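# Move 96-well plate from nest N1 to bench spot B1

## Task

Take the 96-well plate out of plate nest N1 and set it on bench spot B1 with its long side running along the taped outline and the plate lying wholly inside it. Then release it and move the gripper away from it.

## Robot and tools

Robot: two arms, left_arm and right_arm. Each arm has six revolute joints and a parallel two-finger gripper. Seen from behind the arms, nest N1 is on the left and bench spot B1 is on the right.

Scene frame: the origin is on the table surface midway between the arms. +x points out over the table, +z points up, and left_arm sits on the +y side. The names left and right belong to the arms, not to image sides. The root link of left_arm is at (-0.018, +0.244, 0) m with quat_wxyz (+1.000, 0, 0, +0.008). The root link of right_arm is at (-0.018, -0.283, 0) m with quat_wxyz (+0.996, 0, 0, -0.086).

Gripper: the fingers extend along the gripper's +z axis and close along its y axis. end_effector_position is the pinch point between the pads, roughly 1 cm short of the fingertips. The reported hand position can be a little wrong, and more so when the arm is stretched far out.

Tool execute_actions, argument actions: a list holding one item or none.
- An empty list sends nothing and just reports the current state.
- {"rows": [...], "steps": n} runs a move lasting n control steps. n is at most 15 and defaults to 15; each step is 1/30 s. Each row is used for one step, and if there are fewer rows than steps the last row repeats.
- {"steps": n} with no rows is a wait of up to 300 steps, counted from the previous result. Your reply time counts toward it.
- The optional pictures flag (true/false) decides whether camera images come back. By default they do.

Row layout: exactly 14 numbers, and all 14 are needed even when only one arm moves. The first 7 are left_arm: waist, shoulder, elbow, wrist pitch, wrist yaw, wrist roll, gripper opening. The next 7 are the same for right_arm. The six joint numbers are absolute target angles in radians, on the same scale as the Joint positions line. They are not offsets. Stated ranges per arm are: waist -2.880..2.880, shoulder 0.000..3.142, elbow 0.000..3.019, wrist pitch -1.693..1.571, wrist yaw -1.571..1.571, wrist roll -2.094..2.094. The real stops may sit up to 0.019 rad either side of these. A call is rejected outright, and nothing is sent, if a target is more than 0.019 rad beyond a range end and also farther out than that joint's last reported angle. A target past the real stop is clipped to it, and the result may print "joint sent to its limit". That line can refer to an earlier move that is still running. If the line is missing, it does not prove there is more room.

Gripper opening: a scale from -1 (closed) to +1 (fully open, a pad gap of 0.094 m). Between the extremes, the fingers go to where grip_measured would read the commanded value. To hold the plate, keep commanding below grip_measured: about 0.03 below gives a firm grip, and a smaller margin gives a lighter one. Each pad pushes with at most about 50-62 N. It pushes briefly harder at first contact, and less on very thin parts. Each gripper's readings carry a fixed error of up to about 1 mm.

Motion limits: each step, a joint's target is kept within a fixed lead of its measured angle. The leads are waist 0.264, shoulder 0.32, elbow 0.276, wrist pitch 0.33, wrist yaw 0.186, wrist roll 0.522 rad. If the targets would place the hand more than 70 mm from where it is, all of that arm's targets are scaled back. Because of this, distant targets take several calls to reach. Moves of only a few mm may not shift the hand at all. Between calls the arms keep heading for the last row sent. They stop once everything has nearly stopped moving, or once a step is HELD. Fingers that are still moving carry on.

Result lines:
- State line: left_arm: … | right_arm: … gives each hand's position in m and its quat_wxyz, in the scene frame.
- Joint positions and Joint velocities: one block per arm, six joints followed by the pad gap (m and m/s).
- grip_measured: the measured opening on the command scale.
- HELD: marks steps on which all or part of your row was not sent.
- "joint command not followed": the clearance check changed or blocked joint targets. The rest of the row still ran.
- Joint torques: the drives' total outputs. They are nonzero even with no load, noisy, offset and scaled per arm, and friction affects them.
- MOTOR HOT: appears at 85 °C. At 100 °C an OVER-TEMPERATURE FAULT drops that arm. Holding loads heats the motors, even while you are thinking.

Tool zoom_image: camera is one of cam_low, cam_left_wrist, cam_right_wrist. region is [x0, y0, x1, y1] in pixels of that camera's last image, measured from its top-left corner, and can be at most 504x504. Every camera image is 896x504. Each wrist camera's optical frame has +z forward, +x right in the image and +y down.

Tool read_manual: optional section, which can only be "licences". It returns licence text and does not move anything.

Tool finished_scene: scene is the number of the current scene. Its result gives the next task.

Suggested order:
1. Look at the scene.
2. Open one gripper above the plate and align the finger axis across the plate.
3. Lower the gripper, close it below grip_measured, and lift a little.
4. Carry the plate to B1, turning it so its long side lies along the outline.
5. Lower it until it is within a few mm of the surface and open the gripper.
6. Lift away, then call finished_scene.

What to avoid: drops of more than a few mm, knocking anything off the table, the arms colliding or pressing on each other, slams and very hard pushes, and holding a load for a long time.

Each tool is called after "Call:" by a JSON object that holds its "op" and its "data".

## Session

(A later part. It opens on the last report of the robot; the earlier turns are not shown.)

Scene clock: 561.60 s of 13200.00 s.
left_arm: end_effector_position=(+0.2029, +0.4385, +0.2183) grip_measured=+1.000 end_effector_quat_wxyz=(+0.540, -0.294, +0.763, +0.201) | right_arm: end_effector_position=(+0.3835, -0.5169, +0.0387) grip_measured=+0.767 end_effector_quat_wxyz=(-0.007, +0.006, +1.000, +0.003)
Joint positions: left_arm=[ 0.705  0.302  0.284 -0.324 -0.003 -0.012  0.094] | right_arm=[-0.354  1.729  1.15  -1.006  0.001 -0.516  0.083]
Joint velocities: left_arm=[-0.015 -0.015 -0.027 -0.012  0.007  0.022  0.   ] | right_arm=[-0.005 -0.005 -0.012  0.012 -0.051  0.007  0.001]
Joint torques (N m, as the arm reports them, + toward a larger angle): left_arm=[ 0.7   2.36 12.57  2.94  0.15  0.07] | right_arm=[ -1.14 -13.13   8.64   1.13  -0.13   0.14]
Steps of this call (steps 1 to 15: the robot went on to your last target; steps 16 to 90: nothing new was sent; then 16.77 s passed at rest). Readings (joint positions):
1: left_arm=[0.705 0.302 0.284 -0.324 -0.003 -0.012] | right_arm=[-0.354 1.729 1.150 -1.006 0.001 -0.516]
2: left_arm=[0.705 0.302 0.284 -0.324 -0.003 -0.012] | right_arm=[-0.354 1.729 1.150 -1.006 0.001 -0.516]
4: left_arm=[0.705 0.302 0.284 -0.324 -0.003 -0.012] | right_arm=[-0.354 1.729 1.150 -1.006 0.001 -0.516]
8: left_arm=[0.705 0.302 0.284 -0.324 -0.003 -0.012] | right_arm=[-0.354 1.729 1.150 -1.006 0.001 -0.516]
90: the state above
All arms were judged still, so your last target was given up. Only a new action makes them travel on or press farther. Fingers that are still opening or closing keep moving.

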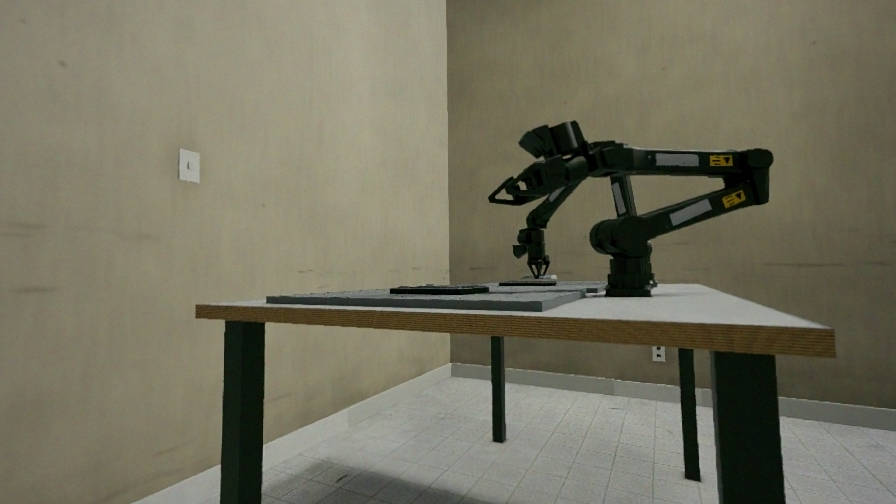

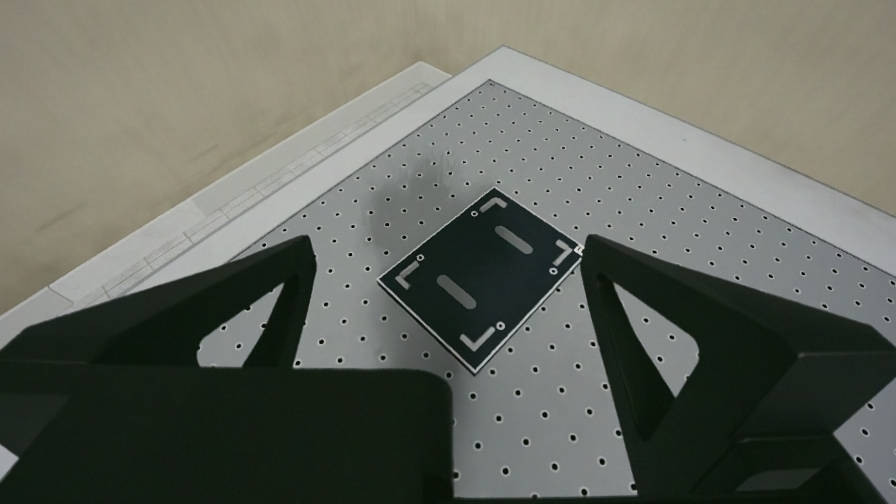

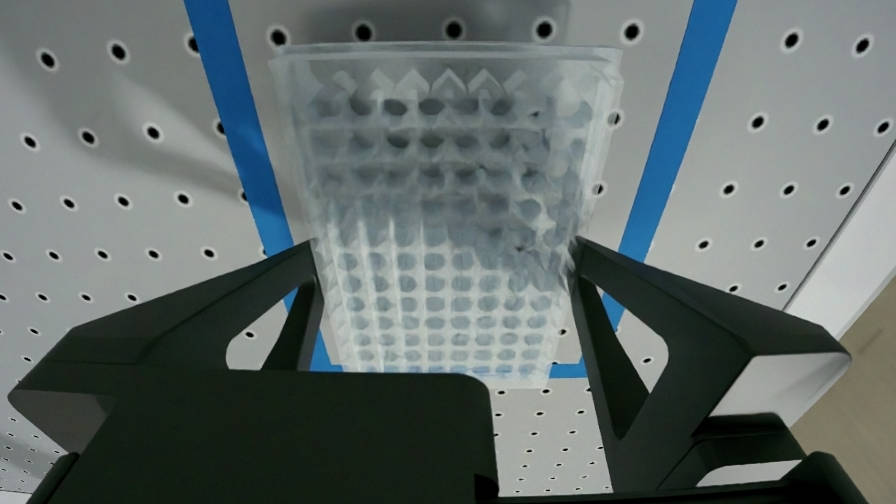

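Call:
{"op": "execute_actions", "data": {"actions": [{"rows":[[0.7,0.3,0.3,-0.3,0,0,1,-0.362,1.736,1.158,-0.989,0,-0.509,0.735],[0.7,0.3,0.3,-0.3,0,0,1,-0.364,1.738,1.156,-0.985,0,-0.511,0.735],[0.7,0.3,0.3,-0.3,0,0,1,-0.366,1.740,1.154,-0.981,0,-0.513,0.735],[0.7,0.3,0.3,-0.3,0,0,1,-0.368,1.742,1.152,-0.977,0,-0.515,0.735],[0.7,0.3,0.3,-0.3,0,0,1,-0.37,1.744,1.150,-0.973,0,-0.517,0.735],[0.7,0.3,0.3,-0.3,0,0,1,-0.37,1.746,1.148,-0.969,0,-0.519,0.735],[0.7,0.3,0.3,-0.3,0,0,1,-0.37,1.748,1.147,-0.965,0,-0.521,0.735],[0.7,0.3,0.3,-0.3,0,0,1,-0.37,1.750,1.146,-0.961,0,-0.523,0.735],[0.7,0.3,0.3,-0.3,0,0,1,-0.37,1.751,1.145,-0.958,0,-0.525,0.735]],"steps":15}], "pictures": false}}

Call:
{"op": "execute_actions", "data": {"actions": [{"steps":15}]}}

Scene clock: 583.33 s of 13200.00 s.
left_arm: end_effector_position=(+0.2029, +0.4385, +0.2183) grip_measured=+1.000 end_effector_quat_wxyz=(+0.540, -0.294, +0.763, +0.201) | right_arm: end_effector_position=(+0.3841, -0.5212, +0.0315) grip_measured=+0.767 end_effector_quat_wxyz=(-0.000, +0.009, +1.000, -0.001)
Joint positions: left_arm=[ 0.705  0.302  0.284 -0.324 -0.003 -0.012  0.094] | right_arm=[-0.362  1.738  1.139 -0.972  0.001 -0.516  0.083]
Joint velocities: left_arm=[-0.005 -0.015 -0.012 -0.017 -0.007  0.007  0.   ] | right_arm=[-0.005 -0.005 -0.032 -0.017  0.081  0.022 -0.001]
Joint torques (N m, as the arm reports them, + toward a larger angle): left_arm=[ 0.66  2.74 12.53  3.08  0.16  0.09] | right_arm=[ -1.34 -12.37   8.19   1.18  -0.12  -0.03]
Steps of this call (steps 1 to 90: nothing new was sent; then 18.23 s passed at rest; steps 91 to 105: all 15 steps of this action). Readings (joint positions):
91: left_arm=[0.705 0.302 0.284 -0.324 -0.003 -0.012] | right_arm=[-0.354 1.729 1.150 -1.005 0.001 -0.516]
92: left_arm=[0.705 0.302 0.284 -0.324 -0.003 -0.012] | right_arm=[-0.354 1.729 1.150 -1.004 0.001 -0.516]
94: left_arm=[0.705 0.302 0.284 -0.324 -0.003 -0.012] | right_arm=[-0.355 1.729 1.149 -0.998 0.001 -0.516]
98: left_arm=[0.705 0.302 0.284 -0.324 -0.003 -0.012] | right_arm=[-0.359 1.730 1.144 -0.982 0.001 -0.516]
105: the state above

Scene clock: 583.83 s of 13200.00 s.
left_arm: end_effector_position=(+0.2029, +0.4385, +0.2183) grip_measured=+1.000 end_effector_quat_wxyz=(+0.540, -0.294, +0.763, +0.201) | right_arm: end_effector_position=(+0.3840, -0.5211, +0.0313) grip_measured=+0.767 end_effector_quat_wxyz=(-0.000, +0.009, +1.000, -0.001)
Joint positions: left_arm=[ 0.705  0.302  0.284 -0.324 -0.003 -0.012  0.094] | right_arm=[-0.362  1.738  1.139 -0.972  0.001 -0.516  0.083]
Joint velocities: left_arm=[-0.015  0.015 -0.002  0.012 -0.081 -0.051  0.   ] | right_arm=[ 0.005 -0.005 -0.002 -0.012  0.037 -0.051 -0.001]
Joint torques (N m, as the arm reports them, + toward a larger angle): left_arm=[ 0.86  2.66 12.5   3.07  0.17  0.08] | right_arm=[ -1.32 -12.46   8.16   1.17  -0.13  -0.03]
Steps of this call (steps 1 to 15: the robot went on to your last target). Readings (joint positions):
1: left_arm=[0.705 0.302 0.284 -0.324 -0.003 -0.012] | right_arm=[-0.362 1.738 1.139 -0.972 0.001 -0.516]
2: left_arm=[0.705 0.302 0.284 -0.324 -0.003 -0.012] | right_arm=[-0.362 1.738 1.139 -0.972 0.001 -0.516]
4: left_arm=[0.705 0.302 0.284 -0.324 -0.003 -0.012] | right_arm=[-0.362 1.738 1.139 -0.972 0.001 -0.516]
8: left_arm=[0.705 0.302 0.284 -0.324 -0.003 -0.012] | right_arm=[-0.362 1.738 1.139 -0.972 0.001 -0.516]
15: the state above
All arms were judged still, so your last target was given up. Only a new action makes them travel on or press farther. Fingers that are still opening or closing keep moving.

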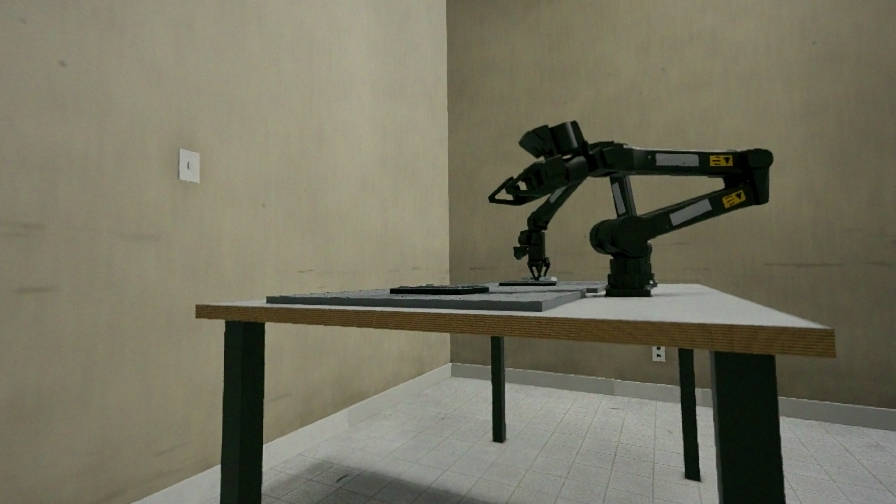

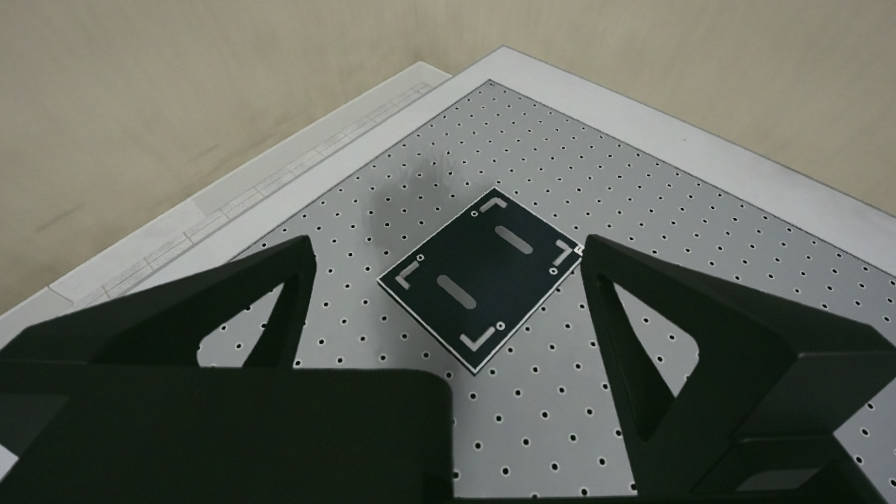

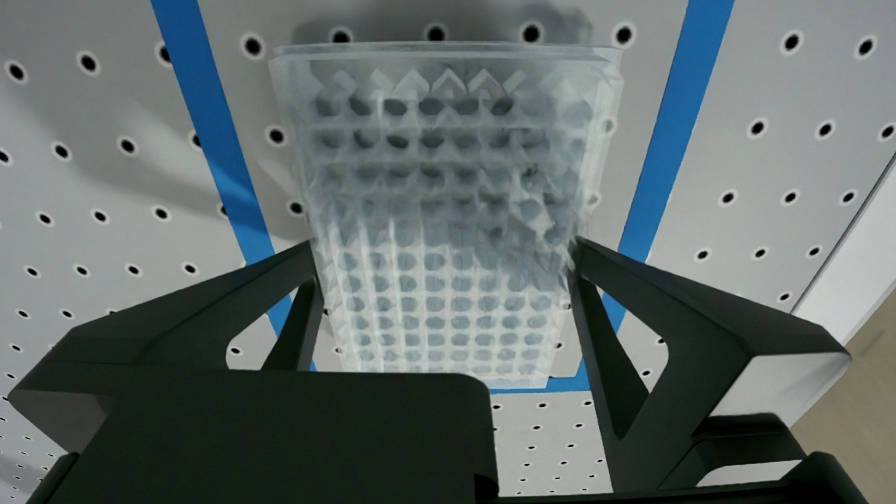

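Centred. Lower ~4 mm more.

Call:
{"op": "execute_actions", "data": {"actions": [{"rows":[[0.7,0.3,0.3,-0.3,0,0,1,-0.37,1.752,1.144,-0.956,0,-0.525,0.735],[0.7,0.3,0.3,-0.3,0,0,1,-0.37,1.753,1.143,-0.954,0,-0.525,0.735],[0.7,0.3,0.3,-0.3,0,0,1,-0.37,1.754,1.142,-0.952,0,-0.525,0.735],[0.7,0.3,0.3,-0.3,0,0,1,-0.37,1.755,1.141,-0.95,0,-0.525,0.735],[0.7,0.3,0.3,-0.3,0,0,1,-0.37,1.756,1.141,-0.949,0,-0.525,0.735],[0.7,0.3,0.3,-0.3,0,0,1,-0.37,1.757,1.141,-0.948,0,-0.525,0.735]],"steps":15}], "pictures": false}}

Call:
{"op": "execute_actions", "data": {"actions": [{"steps":10}], "pictures": false}}

Scene clock: 591.97 s of 13200.00 s.
left_arm: end_effector_position=(+0.2029, +0.4385, +0.2183) grip_measured=+1.000 end_effector_quat_wxyz=(+0.540, -0.294, +0.763, +0.201) | right_arm: end_effector_position=(+0.3846, -0.5215, +0.0284) grip_measured=+0.767 end_effector_quat_wxyz=(+0.001, +0.009, +1.000, -0.001)
Joint positions: left_arm=[ 0.705  0.302  0.284 -0.324 -0.003 -0.012  0.094] | right_arm=[-0.362  1.742  1.136 -0.961  0.001 -0.516  0.083]
Joint velocities: left_arm=[ 0.005 -0.005  0.012  0.002  0.007  0.022  0.   ] | right_arm=[-0.015  0.005  0.002  0.017  0.022  0.007 -0.001]
Joint torques (N m, as the arm reports them, + toward a larger angle): left_arm=[ 1.03  2.62 12.46  3.05  0.14  0.09] | right_arm=[ -1.29 -12.41   8.05   1.18  -0.14  -0.03]
Steps of this call (steps 1 to 90: nothing new was sent; then 4.63 s passed at rest; steps 91 to 105: all 15 steps of this action). Readings (joint positions):
91: left_arm=[0.705 0.302 0.284 -0.324 -0.003 -0.012] | right_arm=[-0.362 1.738 1.139 -0.971 0.001 -0.516]
92: left_arm=[0.705 0.302 0.284 -0.324 -0.003 -0.012] | right_arm=[-0.362 1.738 1.139 -0.971 0.001 -0.516]
94: left_arm=[0.705 0.302 0.284 -0.324 -0.003 -0.012] | right_arm=[-0.362 1.738 1.139 -0.968 0.001 -0.516]
98: left_arm=[0.705 0.302 0.284 -0.324 -0.003 -0.012] | right_arm=[-0.362 1.740 1.139 -0.962 0.001 -0.516]
105: the state above

Scene clock: 592.30 s of 13200.00 s.
left_arm: end_effector_position=(+0.2029, +0.4385, +0.2183) grip_measured=+1.000 end_effector_quat_wxyz=(+0.540, -0.294, +0.763, +0.201) | right_arm: end_effector_position=(+0.3846, -0.5215, +0.0284) grip_measured=+0.767 end_effector_quat_wxyz=(+0.001, +0.009, +1.000, -0.001)
Joint positions: left_arm=[ 0.705  0.302  0.284 -0.324 -0.003 -0.012  0.094] | right_arm=[-0.362  1.742  1.136 -0.961  0.001 -0.516  0.083]
Joint velocities: left_arm=[-0.005 -0.015  0.007  0.002 -0.081 -0.022  0.   ] | right_arm=[-0.005  0.005 -0.007  0.012 -0.022  0.022 -0.   ]
Joint torques (N m, as the arm reports them, + toward a larger angle): left_arm=[ 1.02  2.52 12.51  3.08  0.16  0.07] | right_arm=[ -1.29 -12.46   8.09   1.16  -0.13  -0.03]
Steps of this call (steps 1 to 10: the robot went on to your last target). Readings (joint positions):
1: left_arm=[0.705 0.302 0.284 -0.324 -0.003 -0.012] | right_arm=[-0.362 1.742 1.136 -0.961 0.001 -0.516]
2: left_arm=[0.705 0.302 0.284 -0.324 -0.003 -0.012] | right_arm=[-0.362 1.742 1.136 -0.961 0.001 -0.516]
4: left_arm=[0.705 0.302 0.284 -0.324 -0.003 -0.012] | right_arm=[-0.362 1.742 1.136 -0.961 0.001 -0.516]
8: left_arm=[0.705 0.302 0.284 -0.324 -0.003 -0.012] | right_arm=[-0.362 1.742 1.136 -0.961 0.001 -0.516]
10: the state above

Call:
{"op": "execute_actions", "data": {"actions": [{"rows":[[0.7,0.3,0.3,-0.3,0,0,1,-0.37,1.758,1.141,-0.947,0,-0.525,0.735],[0.7,0.3,0.3,-0.3,0,0,1,-0.37,1.759,1.141,-0.946,0,-0.525,0.735],[0.7,0.3,0.3,-0.3,0,0,1,-0.37,1.760,1.141,-0.945,0,-0.525,0.735],[0.7,0.3,0.3,-0.3,0,0,1,-0.37,1.761,1.141,-0.944,0,-0.525,0.735],[0.7,0.3,0.3,-0.3,0,0,1,-0.37,1.762,1.141,-0.944,0,-0.525,0.735],[0.7,0.3,0.3,-0.3,0,0,1,-0.37,1.763,1.141,-0.944,0,-0.525,0.735]],"steps":15}], "pictures": false}}

Call:
{"op": "execute_actions", "data": {"actions": [{"steps":10}], "pictures": false}}

Scene clock: 604.70 s of 13200.00 s.
left_arm: end_effector_position=(+0.2029, +0.4385, +0.2183) grip_measured=+1.000 end_effector_quat_wxyz=(+0.540, -0.294, +0.763, +0.201) | right_arm: end_effector_position=(+0.3848, -0.5216, +0.0255) grip_measured=+0.767 end_effector_quat_wxyz=(-0.000, +0.009, +1.000, -0.001)
Joint positions: left_arm=[ 0.705  0.302  0.284 -0.324 -0.003 -0.012  0.094] | right_arm=[-0.362  1.749  1.136 -0.958  0.001 -0.516  0.083]
Joint velocities: left_arm=[-0.015 -0.015  0.002 -0.007  0.007 -0.037  0.   ] | right_arm=[-0.015 -0.005 -0.002  0.012  0.007 -0.007 -0.001]
Joint torques (N m, as the arm reports them, + toward a larger angle): left_arm=[ 0.57  2.77 12.49  3.08  0.14  0.1 ] | right_arm=[ -1.4  -12.57   8.     1.17  -0.14  -0.03]
Steps of this call (steps 1 to 15: the robot went on to your last target; steps 16 to 90: nothing new was sent; then 8.90 s passed at rest; steps 91 to 105: all 15 steps of this action). Readings (joint positions):
91: left_arm=[0.705 0.302 0.284 -0.324 -0.003 -0.012] | right_arm=[-0.362 1.742 1.136 -0.961 0.001 -0.516]
92: left_arm=[0.705 0.302 0.284 -0.324 -0.003 -0.012] | right_arm=[-0.362 1.742 1.136 -0.961 0.001 -0.516]
94: left_arm=[0.705 0.302 0.284 -0.324 -0.003 -0.012] | right_arm=[-0.362 1.743 1.136 -0.960 0.001 -0.516]
98: left_arm=[0.705 0.302 0.284 -0.324 -0.003 -0.012] | right_arm=[-0.362 1.746 1.136 -0.958 0.001 -0.516]
105: the state above

Scene clock: 605.03 s of 13200.00 s.
left_arm: end_effector_position=(+0.2029, +0.4385, +0.2183) grip_measured=+1.000 end_effector_quat_wxyz=(+0.540, -0.294, +0.763, +0.201) | right_arm: end_effector_position=(+0.3848, -0.5216, +0.0255) grip_measured=+0.767 end_effector_quat_wxyz=(-0.000, +0.009, +1.000, -0.001)
Joint positions: left_arm=[ 0.705  0.302  0.284 -0.324 -0.003 -0.012  0.094] | right_arm=[-0.362  1.749  1.136 -0.958  0.001 -0.516  0.083]
Joint velocities: left_arm=[-0.005 -0.005 -0.002  0.012 -0.081 -0.081  0.   ] | right_arm=[-0.005 -0.005  0.012 -0.002 -0.022 -0.066 -0.   ]
Joint torques (N m, as the arm reports them, + toward a larger angle): left_arm=[ 0.96  2.65 12.5   2.95  0.16  0.08] | right_arm=[ -1.35 -12.41   8.01   1.16  -0.12  -0.03]
Steps of this call (steps 1 to 10: the robot went on to your last target). Readings (joint positions):
1: left_arm=[0.705 0.302 0.284 -0.324 -0.003 -0.012] | right_arm=[-0.362 1.749 1.136 -0.958 0.001 -0.516]
2: left_arm=[0.705 0.302 0.284 -0.324 -0.003 -0.012] | right_arm=[-0.362 1.749 1.136 -0.958 0.001 -0.516]
4: left_arm=[0.705 0.302 0.284 -0.324 -0.003 -0.012] | right_arm=[-0.362 1.749 1.136 -0.958 0.001 -0.516]
8: left_arm=[0.705 0.302 0.284 -0.324 -0.003 -0.012] | right_arm=[-0.362 1.749 1.136 -0.958 0.001 -0.516]
10: the state above

Still free. One more small step.

Call:
{"op": "execute_actions", "data": {"actions": [{"rows":[[0.7,0.3,0.3,-0.3,0,0,1,-0.37,1.764,1.141,-0.943,0,-0.525,0.735],[0.7,0.3,0.3,-0.3,0,0,1,-0.37,1.765,1.141,-0.942,0,-0.525,0.735],[0.7,0.3,0.3,-0.3,0,0,1,-0.37,1.766,1.141,-0.941,0,-0.525,0.735],[0.7,0.3,0.3,-0.3,0,0,1,-0.37,1.767,1.141,-0.94,0,-0.525,0.735],[0.7,0.3,0.3,-0.3,0,0,1,-0.37,1.768,1.141,-0.939,0,-0.525,0.735]],"steps":15}], "pictures": false}}

Call:
{"op": "execute_actions", "data": {"actions": [{"steps":10}], "pictures": false}}

Scene clock: 612.73 s of 13200.00 s.
left_arm: end_effector_position=(+0.2029, +0.4385, +0.2183) grip_measured=+1.000 end_effector_quat_wxyz=(+0.540, -0.294, +0.763, +0.201) | right_arm: end_effector_position=(+0.3854, -0.5219, +0.0252) grip_measured=+0.767 end_effector_quat_wxyz=(+0.001, +0.009, +1.000, -0.001)
Joint positions: left_arm=[ 0.705  0.302  0.284 -0.324 -0.003 -0.012  0.094] | right_arm=[-0.362  1.749  1.136 -0.955  0.001 -0.516  0.083]
Joint velocities: left_arm=[-0.005  0.005  0.012  0.012  0.007  0.022  0.   ] | right_arm=[ 0.005  0.005 -0.002  0.012 -0.022  0.066 -0.   ]
Joint torques (N m, as the arm reports them, + toward a larger angle): left_arm=[ 0.94  2.41 12.53  2.96  0.16  0.08] | right_arm=[ -1.47 -11.9    7.99   1.27  -0.12  -0.04]
Steps of this call (steps 1 to 15: the robot went on to your last target; steps 16 to 90: nothing new was sent; then 4.20 s passed at rest; steps 91 to 105: all 15 steps of this action). Readings (joint positions):
91: left_arm=[0.705 0.302 0.284 -0.324 -0.003 -0.012] | right_arm=[-0.362 1.749 1.136 -0.958 0.001 -0.516]
92: left_arm=[0.705 0.302 0.284 -0.324 -0.003 -0.012] | right_arm=[-0.362 1.749 1.136 -0.957 0.001 -0.516]
94: left_arm=[0.705 0.302 0.284 -0.324 -0.003 -0.012] | right_arm=[-0.362 1.749 1.136 -0.955 0.001 -0.516]
98: left_arm=[0.705 0.302 0.284 -0.324 -0.003 -0.012] | right_arm=[-0.362 1.749 1.136 -0.955 0.001 -0.516]
105: the state above

Scene clock: 613.07 s of 13200.00 s.
left_arm: end_effector_position=(+0.2029, +0.4385, +0.2183) grip_measured=+1.000 end_effector_quat_wxyz=(+0.540, -0.294, +0.763, +0.201) | right_arm: end_effector_position=(+0.3854, -0.5219, +0.0252) grip_measured=+0.767 end_effector_quat_wxyz=(+0.001, +0.009, +1.000, -0.001)
Joint positions: left_arm=[ 0.705  0.302  0.284 -0.324 -0.003 -0.012  0.094] | right_arm=[-0.362  1.749  1.136 -0.955  0.001 -0.516  0.083]
Joint velocities: left_arm=[-0.005 -0.015  0.012  0.007  0.022 -0.066  0.   ] | right_arm=[-0.024  0.005  0.002 -0.012  0.007 -0.007  0.   ]
Joint torques (N m, as the arm reports them, + toward a larger angle): left_arm=[ 0.72  2.65 12.51  2.99  0.16  0.06] | right_arm=[ -1.31 -12.12   8.03   1.29  -0.13  -0.03]
Steps of this call (steps 1 to 10: the robot went on to your last target). Readings (joint positions):
1: left_arm=[0.705 0.302 0.284 -0.324 -0.003 -0.012] | right_arm=[-0.362 1.749 1.136 -0.955 0.001 -0.516]
2: left_arm=[0.705 0.302 0.284 -0.324 -0.003 -0.012] | right_arm=[-0.362 1.749 1.136 -0.955 0.001 -0.516]
4: left_arm=[0.705 0.302 0.284 -0.324 -0.003 -0.012] | right_arm=[-0.362 1.749 1.136 -0.955 0.001 -0.516]
8: left_arm=[0.705 0.302 0.284 -0.324 -0.003 -0.012] | right_arm=[-0.362 1.749 1.136 -0.955 0.001 -0.516]
10: the state above

Contact. Release, lift and retreat.

Call:
{"op": "execute_actions", "data": {"actions": [{"rows":[[0.7,0.3,0.3,-0.3,0,0,1,-0.365,1.758,1.141,-0.945,0,-0.52,0.76],[0.7,0.3,0.3,-0.3,0,0,1,-0.365,1.755,1.141,-0.948,0,-0.52,0.79],[0.7,0.3,0.3,-0.3,0,0,1,-0.365,1.755,1.141,-0.948,0,-0.52,0.82],[0.7,0.3,0.3,-0.3,0,0,1,-0.365,1.755,1.141,-0.948,0,-0.52,0.86],[0.7,0.3,0.3,-0.3,0,0,1,-0.365,1.755,1.141,-0.948,0,-0.52,0.9],[0.7,0.3,0.3,-0.3,0,0,1,-0.365,1.755,1.141,-0.948,0,-0.52,0.95],[0.7,0.3,0.3,-0.3,0,0,1,-0.365,1.755,1.141,-0.948,0,-0.52,1]],"steps":12}], "pictures": false}}

Call:
{"op": "execute_actions", "data": {"actions": [{"rows":[[0.7,0.3,0.3,-0.3,0,0,1,-0.365,1.745,1.141,-0.95,0,-0.52,1],[0.7,0.3,0.3,-0.3,0,0,1,-0.365,1.735,1.141,-0.955,0,-0.52,1],[0.7,0.3,0.3,-0.3,0,0,1,-0.365,1.725,1.141,-0.96,0,-0.52,1],[0.7,0.3,0.3,-0.3,0,0,1,-0.365,1.717,1.141,-0.965,0,-0.52,1],[0.7,0.3,0.3,-0.3,0,0,1,-0.365,1.709,1.141,-0.97,0,-0.52,1],[0.7,0.3,0.3,-0.3,0,0,1,-0.365,1.701,1.141,-0.975,0,-0.52,1],[0.7,0.3,0.3,-0.3,0,0,1,-0.365,1.693,1.141,-0.98,0,-0.52,1],[0.7,0.3,0.3,-0.3,0,0,1,-0.365,1.685,1.141,-0.985,0,-0.52,1],[0.7,0.3,0.3,-0.3,0,0,1,-0.365,1.675,1.141,-0.99,0,-0.52,1],[0.7,0.3,0.3,-0.3,0,0,1,-0.365,1.665,1.141,-0.995,0,-0.52,1],[0.7,0.3,0.3,-0.3,0,0,1,-0.365,1.65,1.141,-1.0,0,-0.52,1],[0.7,0.3,0.3,-0.3,0,0,1,-0.365,1.635,1.141,-1.0,0,-0.52,1],[0.7,0.3,0.3,-0.3,0,0,1,-0.365,1.62,1.141,-1.0,0,-0.52,1],[0.7,0.3,0.3,-0.3,0,0,1,-0.365,1.60,1.141,-1.0,0,-0.52,1],[0.7,0.3,0.3,-0.3,0,0,1,-0.365,1.58,1.141,-1.0,0,-0.52,1]],"steps":15}], "pictures": false}}

Call:
{"op": "execute_actions", "data": {"actions": [{"rows":[[0.7,0.3,0.3,-0.3,0,0,1,-0.365,1.555,1.135,-1.0,0,-0.5,1],[0.7,0.3,0.3,-0.3,0,0,1,-0.365,1.525,1.13,-1.0,0,-0.47,1],[0.7,0.3,0.3,-0.3,0,0,1,-0.365,1.49,1.12,-1.0,0,-0.44,1],[0.7,0.3,0.3,-0.3,0,0,1,-0.365,1.455,1.11,-1.0,0,-0.4,1],[0.7,0.3,0.3,-0.3,0,0,1,-0.365,1.42,1.10,-1.0,0,-0.36,1],[0.7,0.3,0.3,-0.3,0,0,1,-0.365,1.385,1.09,-1.0,0,-0.32,1],[0.7,0.3,0.3,-0.3,0,0,1,-0.365,1.35,1.08,-0.99,0,-0.28,1],[0.7,0.3,0.3,-0.3,0,0,1,-0.365,1.315,1.07,-0.98,0,-0.24,1],[0.7,0.3,0.3,-0.3,0,0,1,-0.365,1.28,1.06,-0.97,0,-0.2,1],[0.7,0.3,0.3,-0.3,0,0,1,-0.365,1.245,1.05,-0.96,0,-0.16,1],[0.7,0.3,0.3,-0.3,0,0,1,-0.365,1.21,1.04,-0.95,0,-0.12,1],[0.7,0.3,0.3,-0.3,0,0,1,-0.365,1.18,1.03,-0.95,0,-0.08,1],[0.7,0.3,0.3,-0.3,0,0,1,-0.365,1.15,1.02,-0.95,0,-0.05,1],[0.7,0.3,0.3,-0.3,0,0,1,-0.365,1.125,1.01,-0.95,0,-0.02,1],[0.7,0.3,0.3,-0.3,0,0,1,-0.365,1.1,1.0,-0.95,0,0,1]],"steps":15}], "pictures": false}}

Call:
{"op": "execute_actions", "data": {"actions": [{"steps":15}]}}

Scene clock: 641.90 s of 13200.00 s.
left_arm: end_effector_position=(+0.2029, +0.4385, +0.2183) grip_measured=+1.000 end_effector_quat_wxyz=(+0.540, -0.294, +0.763, +0.201) | right_arm: end_effector_position=(+0.3854, -0.5219, +0.0252) grip_measured=+1.000 end_effector_quat_wxyz=(+0.001, +0.009, +1.000, -0.001)
Joint positions: left_arm=[ 0.705  0.302  0.284 -0.324 -0.003 -0.012  0.094] | right_arm=[-0.362  1.749  1.136 -0.955  0.001 -0.516  0.094]
Joint velocities: left_arm=[-0.015 -0.005  0.012  0.007 -0.022 -0.007  0.   ] | right_arm=[ 0.005  0.005  0.002 -0.022 -0.022  0.022  0.   ]
Joint torques (N m, as the arm reports them, + toward a larger angle): left_arm=[ 0.66  2.85 12.48  3.07  0.16  0.07] | right_arm=[ -1.01 -13.15   8.     0.93  -0.14   0.02]
Steps of this call (steps 1 to 15: the robot went on to your last target; steps 16 to 90: nothing new was sent; then 25.43 s passed at rest; steps 91 to 102: all 12 steps of this action). Readings (joint positions):
91: left_arm=[0.705 0.302 0.284 -0.324 -0.003 -0.012] | right_arm=[-0.362 1.749 1.136 -0.955 0.001 -0.516]
92: left_arm=[0.705 0.302 0.284 -0.324 -0.003 -0.012] | right_arm=[-0.362 1.749 1.136 -0.955 0.001 -0.516]
94: left_arm=[0.705 0.302 0.284 -0.324 -0.003 -0.012] | right_arm=[-0.362 1.749 1.136 -0.955 0.001 -0.516]
98: left_arm=[0.705 0.302 0.284 -0.324 -0.003 -0.012] | right_arm=[-0.362 1.749 1.136 -0.955 0.001 -0.516]
102: the state above

Scene clock: 642.40 s of 13200.00 s.
left_arm: end_effector_position=(+0.2029, +0.4385, +0.2183) grip_measured=+1.000 end_effector_quat_wxyz=(+0.540, -0.294, +0.763, +0.201) | right_arm: end_effector_position=(+0.3829, -0.5205, +0.0629) grip_measured=+1.000 end_effector_quat_wxyz=(+0.022, +0.009, +1.000, -0.014)
Joint positions: left_arm=[ 0.705  0.302  0.284 -0.324 -0.003 -0.012  0.094] | right_arm=[-0.362  1.661  1.131 -0.989  0.001 -0.516  0.094]
Joint velocities: left_arm=[-0.005 -0.015 -0.007 -0.012 -0.095  0.022  0.   ] | right_arm=[ 0.005 -0.513  0.012 -0.017 -0.022 -0.007  0.   ]
Joint torques (N m, as the arm reports them, + toward a larger angle): left_arm=[ 0.85  2.72 12.55  3.04  0.16  0.07] | right_arm=[ -1.04 -17.11   8.89   0.39  -0.12   0.03]
Steps of this call (steps 1 to 15: all 15 steps of this action). Readings (joint positions):
1: left_arm=[0.705 0.302 0.284 -0.324 -0.003 -0.012] | right_arm=[-0.362 1.749 1.136 -0.955 0.001 -0.516]
2: left_arm=[0.705 0.302 0.284 -0.324 -0.003 -0.012] | right_arm=[-0.362 1.749 1.136 -0.955 0.001 -0.516]
4: left_arm=[0.705 0.302 0.284 -0.324 -0.003 -0.012] | right_arm=[-0.362 1.749 1.136 -0.955 0.001 -0.516]
8: left_arm=[0.705 0.302 0.284 -0.324 -0.003 -0.012] | right_arm=[-0.362 1.741 1.135 -0.965 0.001 -0.516]
15: the state above

Scene clock: 642.90 s of 13200.00 s.
left_arm: end_effector_position=(+0.2029, +0.4385, +0.2183) grip_measured=+1.000 end_effector_quat_wxyz=(+0.540, -0.294, +0.763, +0.201) | right_arm: end_effector_position=(+0.3434, -0.4971, +0.2353) grip_measured=+1.000 end_effector_quat_wxyz=(+0.221, +0.190, +0.953, -0.078)
Joint positions: left_arm=[ 0.705  0.302  0.284 -0.324 -0.003 -0.012  0.094] | right_arm=[-0.362  1.15   1.02  -0.967  0.001 -0.142  0.094]
Joint velocities: left_arm=[-0.015 -0.005 -0.017 -0.007  0.037 -0.007  0.   ] | right_arm=[ 0.005 -0.933 -0.237  0.056 -0.007  0.886  0.   ]
Joint torques (N m, as the arm reports them, + toward a larger angle): left_arm=[ 0.91  2.64 12.49  3.01  0.16  0.06] | right_arm=[-1.15 -7.11  9.36  2.03 -0.1   0.14]
Steps of this call (steps 1 to 15: all 15 steps of this action). Readings (joint positions):
1: left_arm=[0.705 0.302 0.284 -0.324 -0.003 -0.012] | right_arm=[-0.362 1.642 1.131 -0.989 0.001 -0.515]
2: left_arm=[0.705 0.302 0.284 -0.324 -0.003 -0.012] | right_arm=[-0.362 1.619 1.129 -0.989 0.001 -0.510]
4: left_arm=[0.705 0.302 0.284 -0.324 -0.003 -0.012] | right_arm=[-0.362 1.563 1.119 -0.989 0.001 -0.483]
8: left_arm=[0.705 0.302 0.284 -0.324 -0.003 -0.012] | right_arm=[-0.362 1.415 1.082 -0.989 0.001 -0.380]
15: the state above

Scene clock: 643.40 s of 13200.00 s.
left_arm: end_effector_position=(+0.2029, +0.4385, +0.2183) grip_measured=+1.000 end_effector_quat_wxyz=(+0.540, -0.294, +0.763, +0.201) | right_arm: end_effector_position=(+0.3313, -0.4899, +0.2451) grip_measured=+1.000 end_effector_quat_wxyz=(+0.241, +0.250, +0.935, -0.068)
Joint positions: left_arm=[ 0.705  0.302  0.284 -0.324 -0.003 -0.012  0.094] | right_arm=[-0.362  1.089  0.991 -0.966  0.001 -0.013  0.094]
Joint velocities: left_arm=[-0.024  0.005  0.002  0.012  0.037  0.066  0.   ] | right_arm=[-0.005 -0.005  0.007 -0.002 -0.022  0.007  0.   ]
Joint torques (N m, as the arm reports them, + toward a larger angle): left_arm=[ 0.84  2.22 12.5   3.1   0.16  0.07] | right_arm=[-1.11 -5.57 10.77  2.13 -0.08  0.15]
Steps of this call (steps 1 to 15: the robot went on to your last target). Readings (joint positions):
1: left_arm=[0.705 0.302 0.284 -0.324 -0.003 -0.012] | right_arm=[-0.362 1.122 1.012 -0.967 0.001 -0.115]
2: left_arm=[0.705 0.302 0.284 -0.324 -0.003 -0.012] | right_arm=[-0.362 1.101 1.006 -0.967 0.001 -0.093]
4: left_arm=[0.705 0.302 0.284 -0.324 -0.003 -0.012] | right_arm=[-0.362 1.080 1.003 -0.967 0.001 -0.063]
8: left_arm=[0.705 0.302 0.284 -0.324 -0.003 -0.012] | right_arm=[-0.362 1.083 0.996 -0.966 0.001 -0.030]
15: the state above

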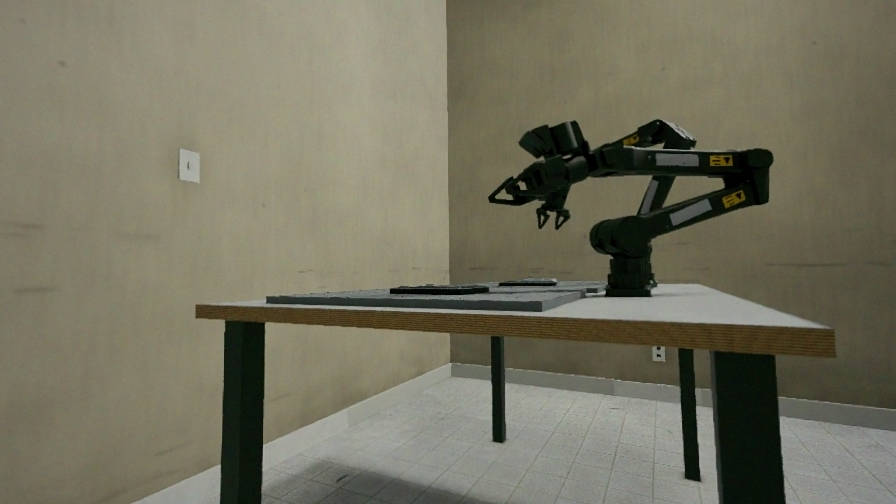

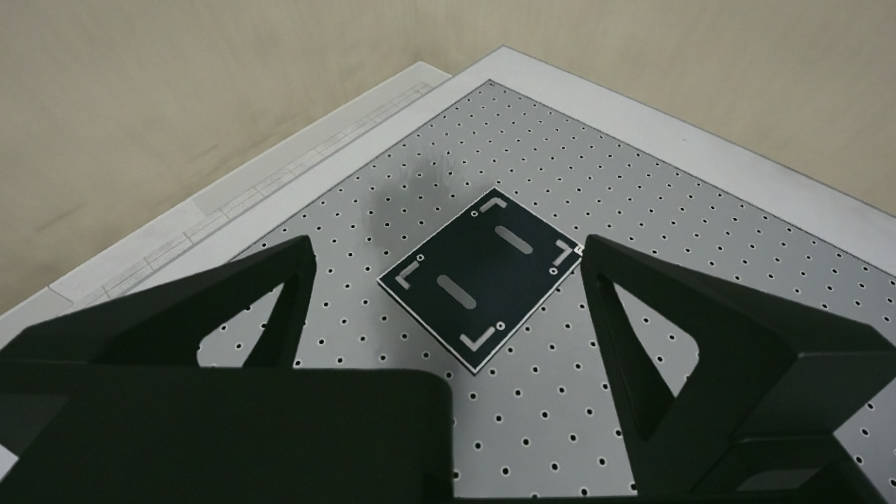

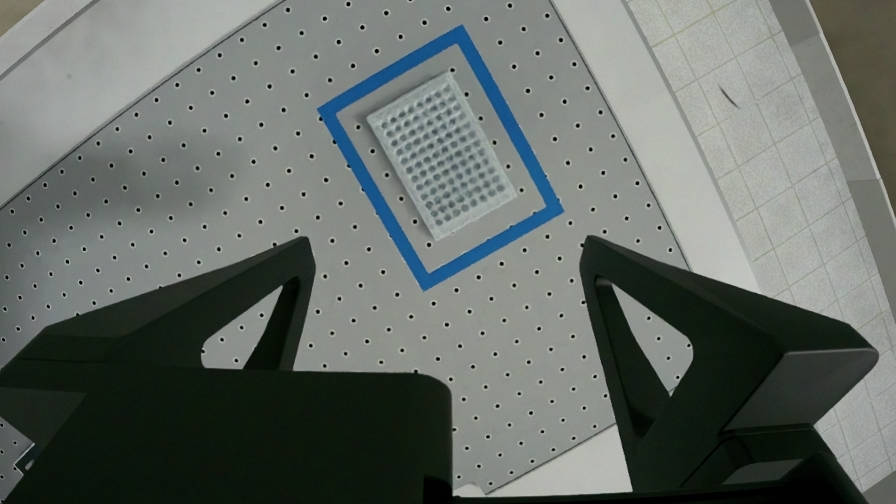

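Call:
{"op": "finished_scene", "data": {"scene": 1}}

The scene is finished: the task was done.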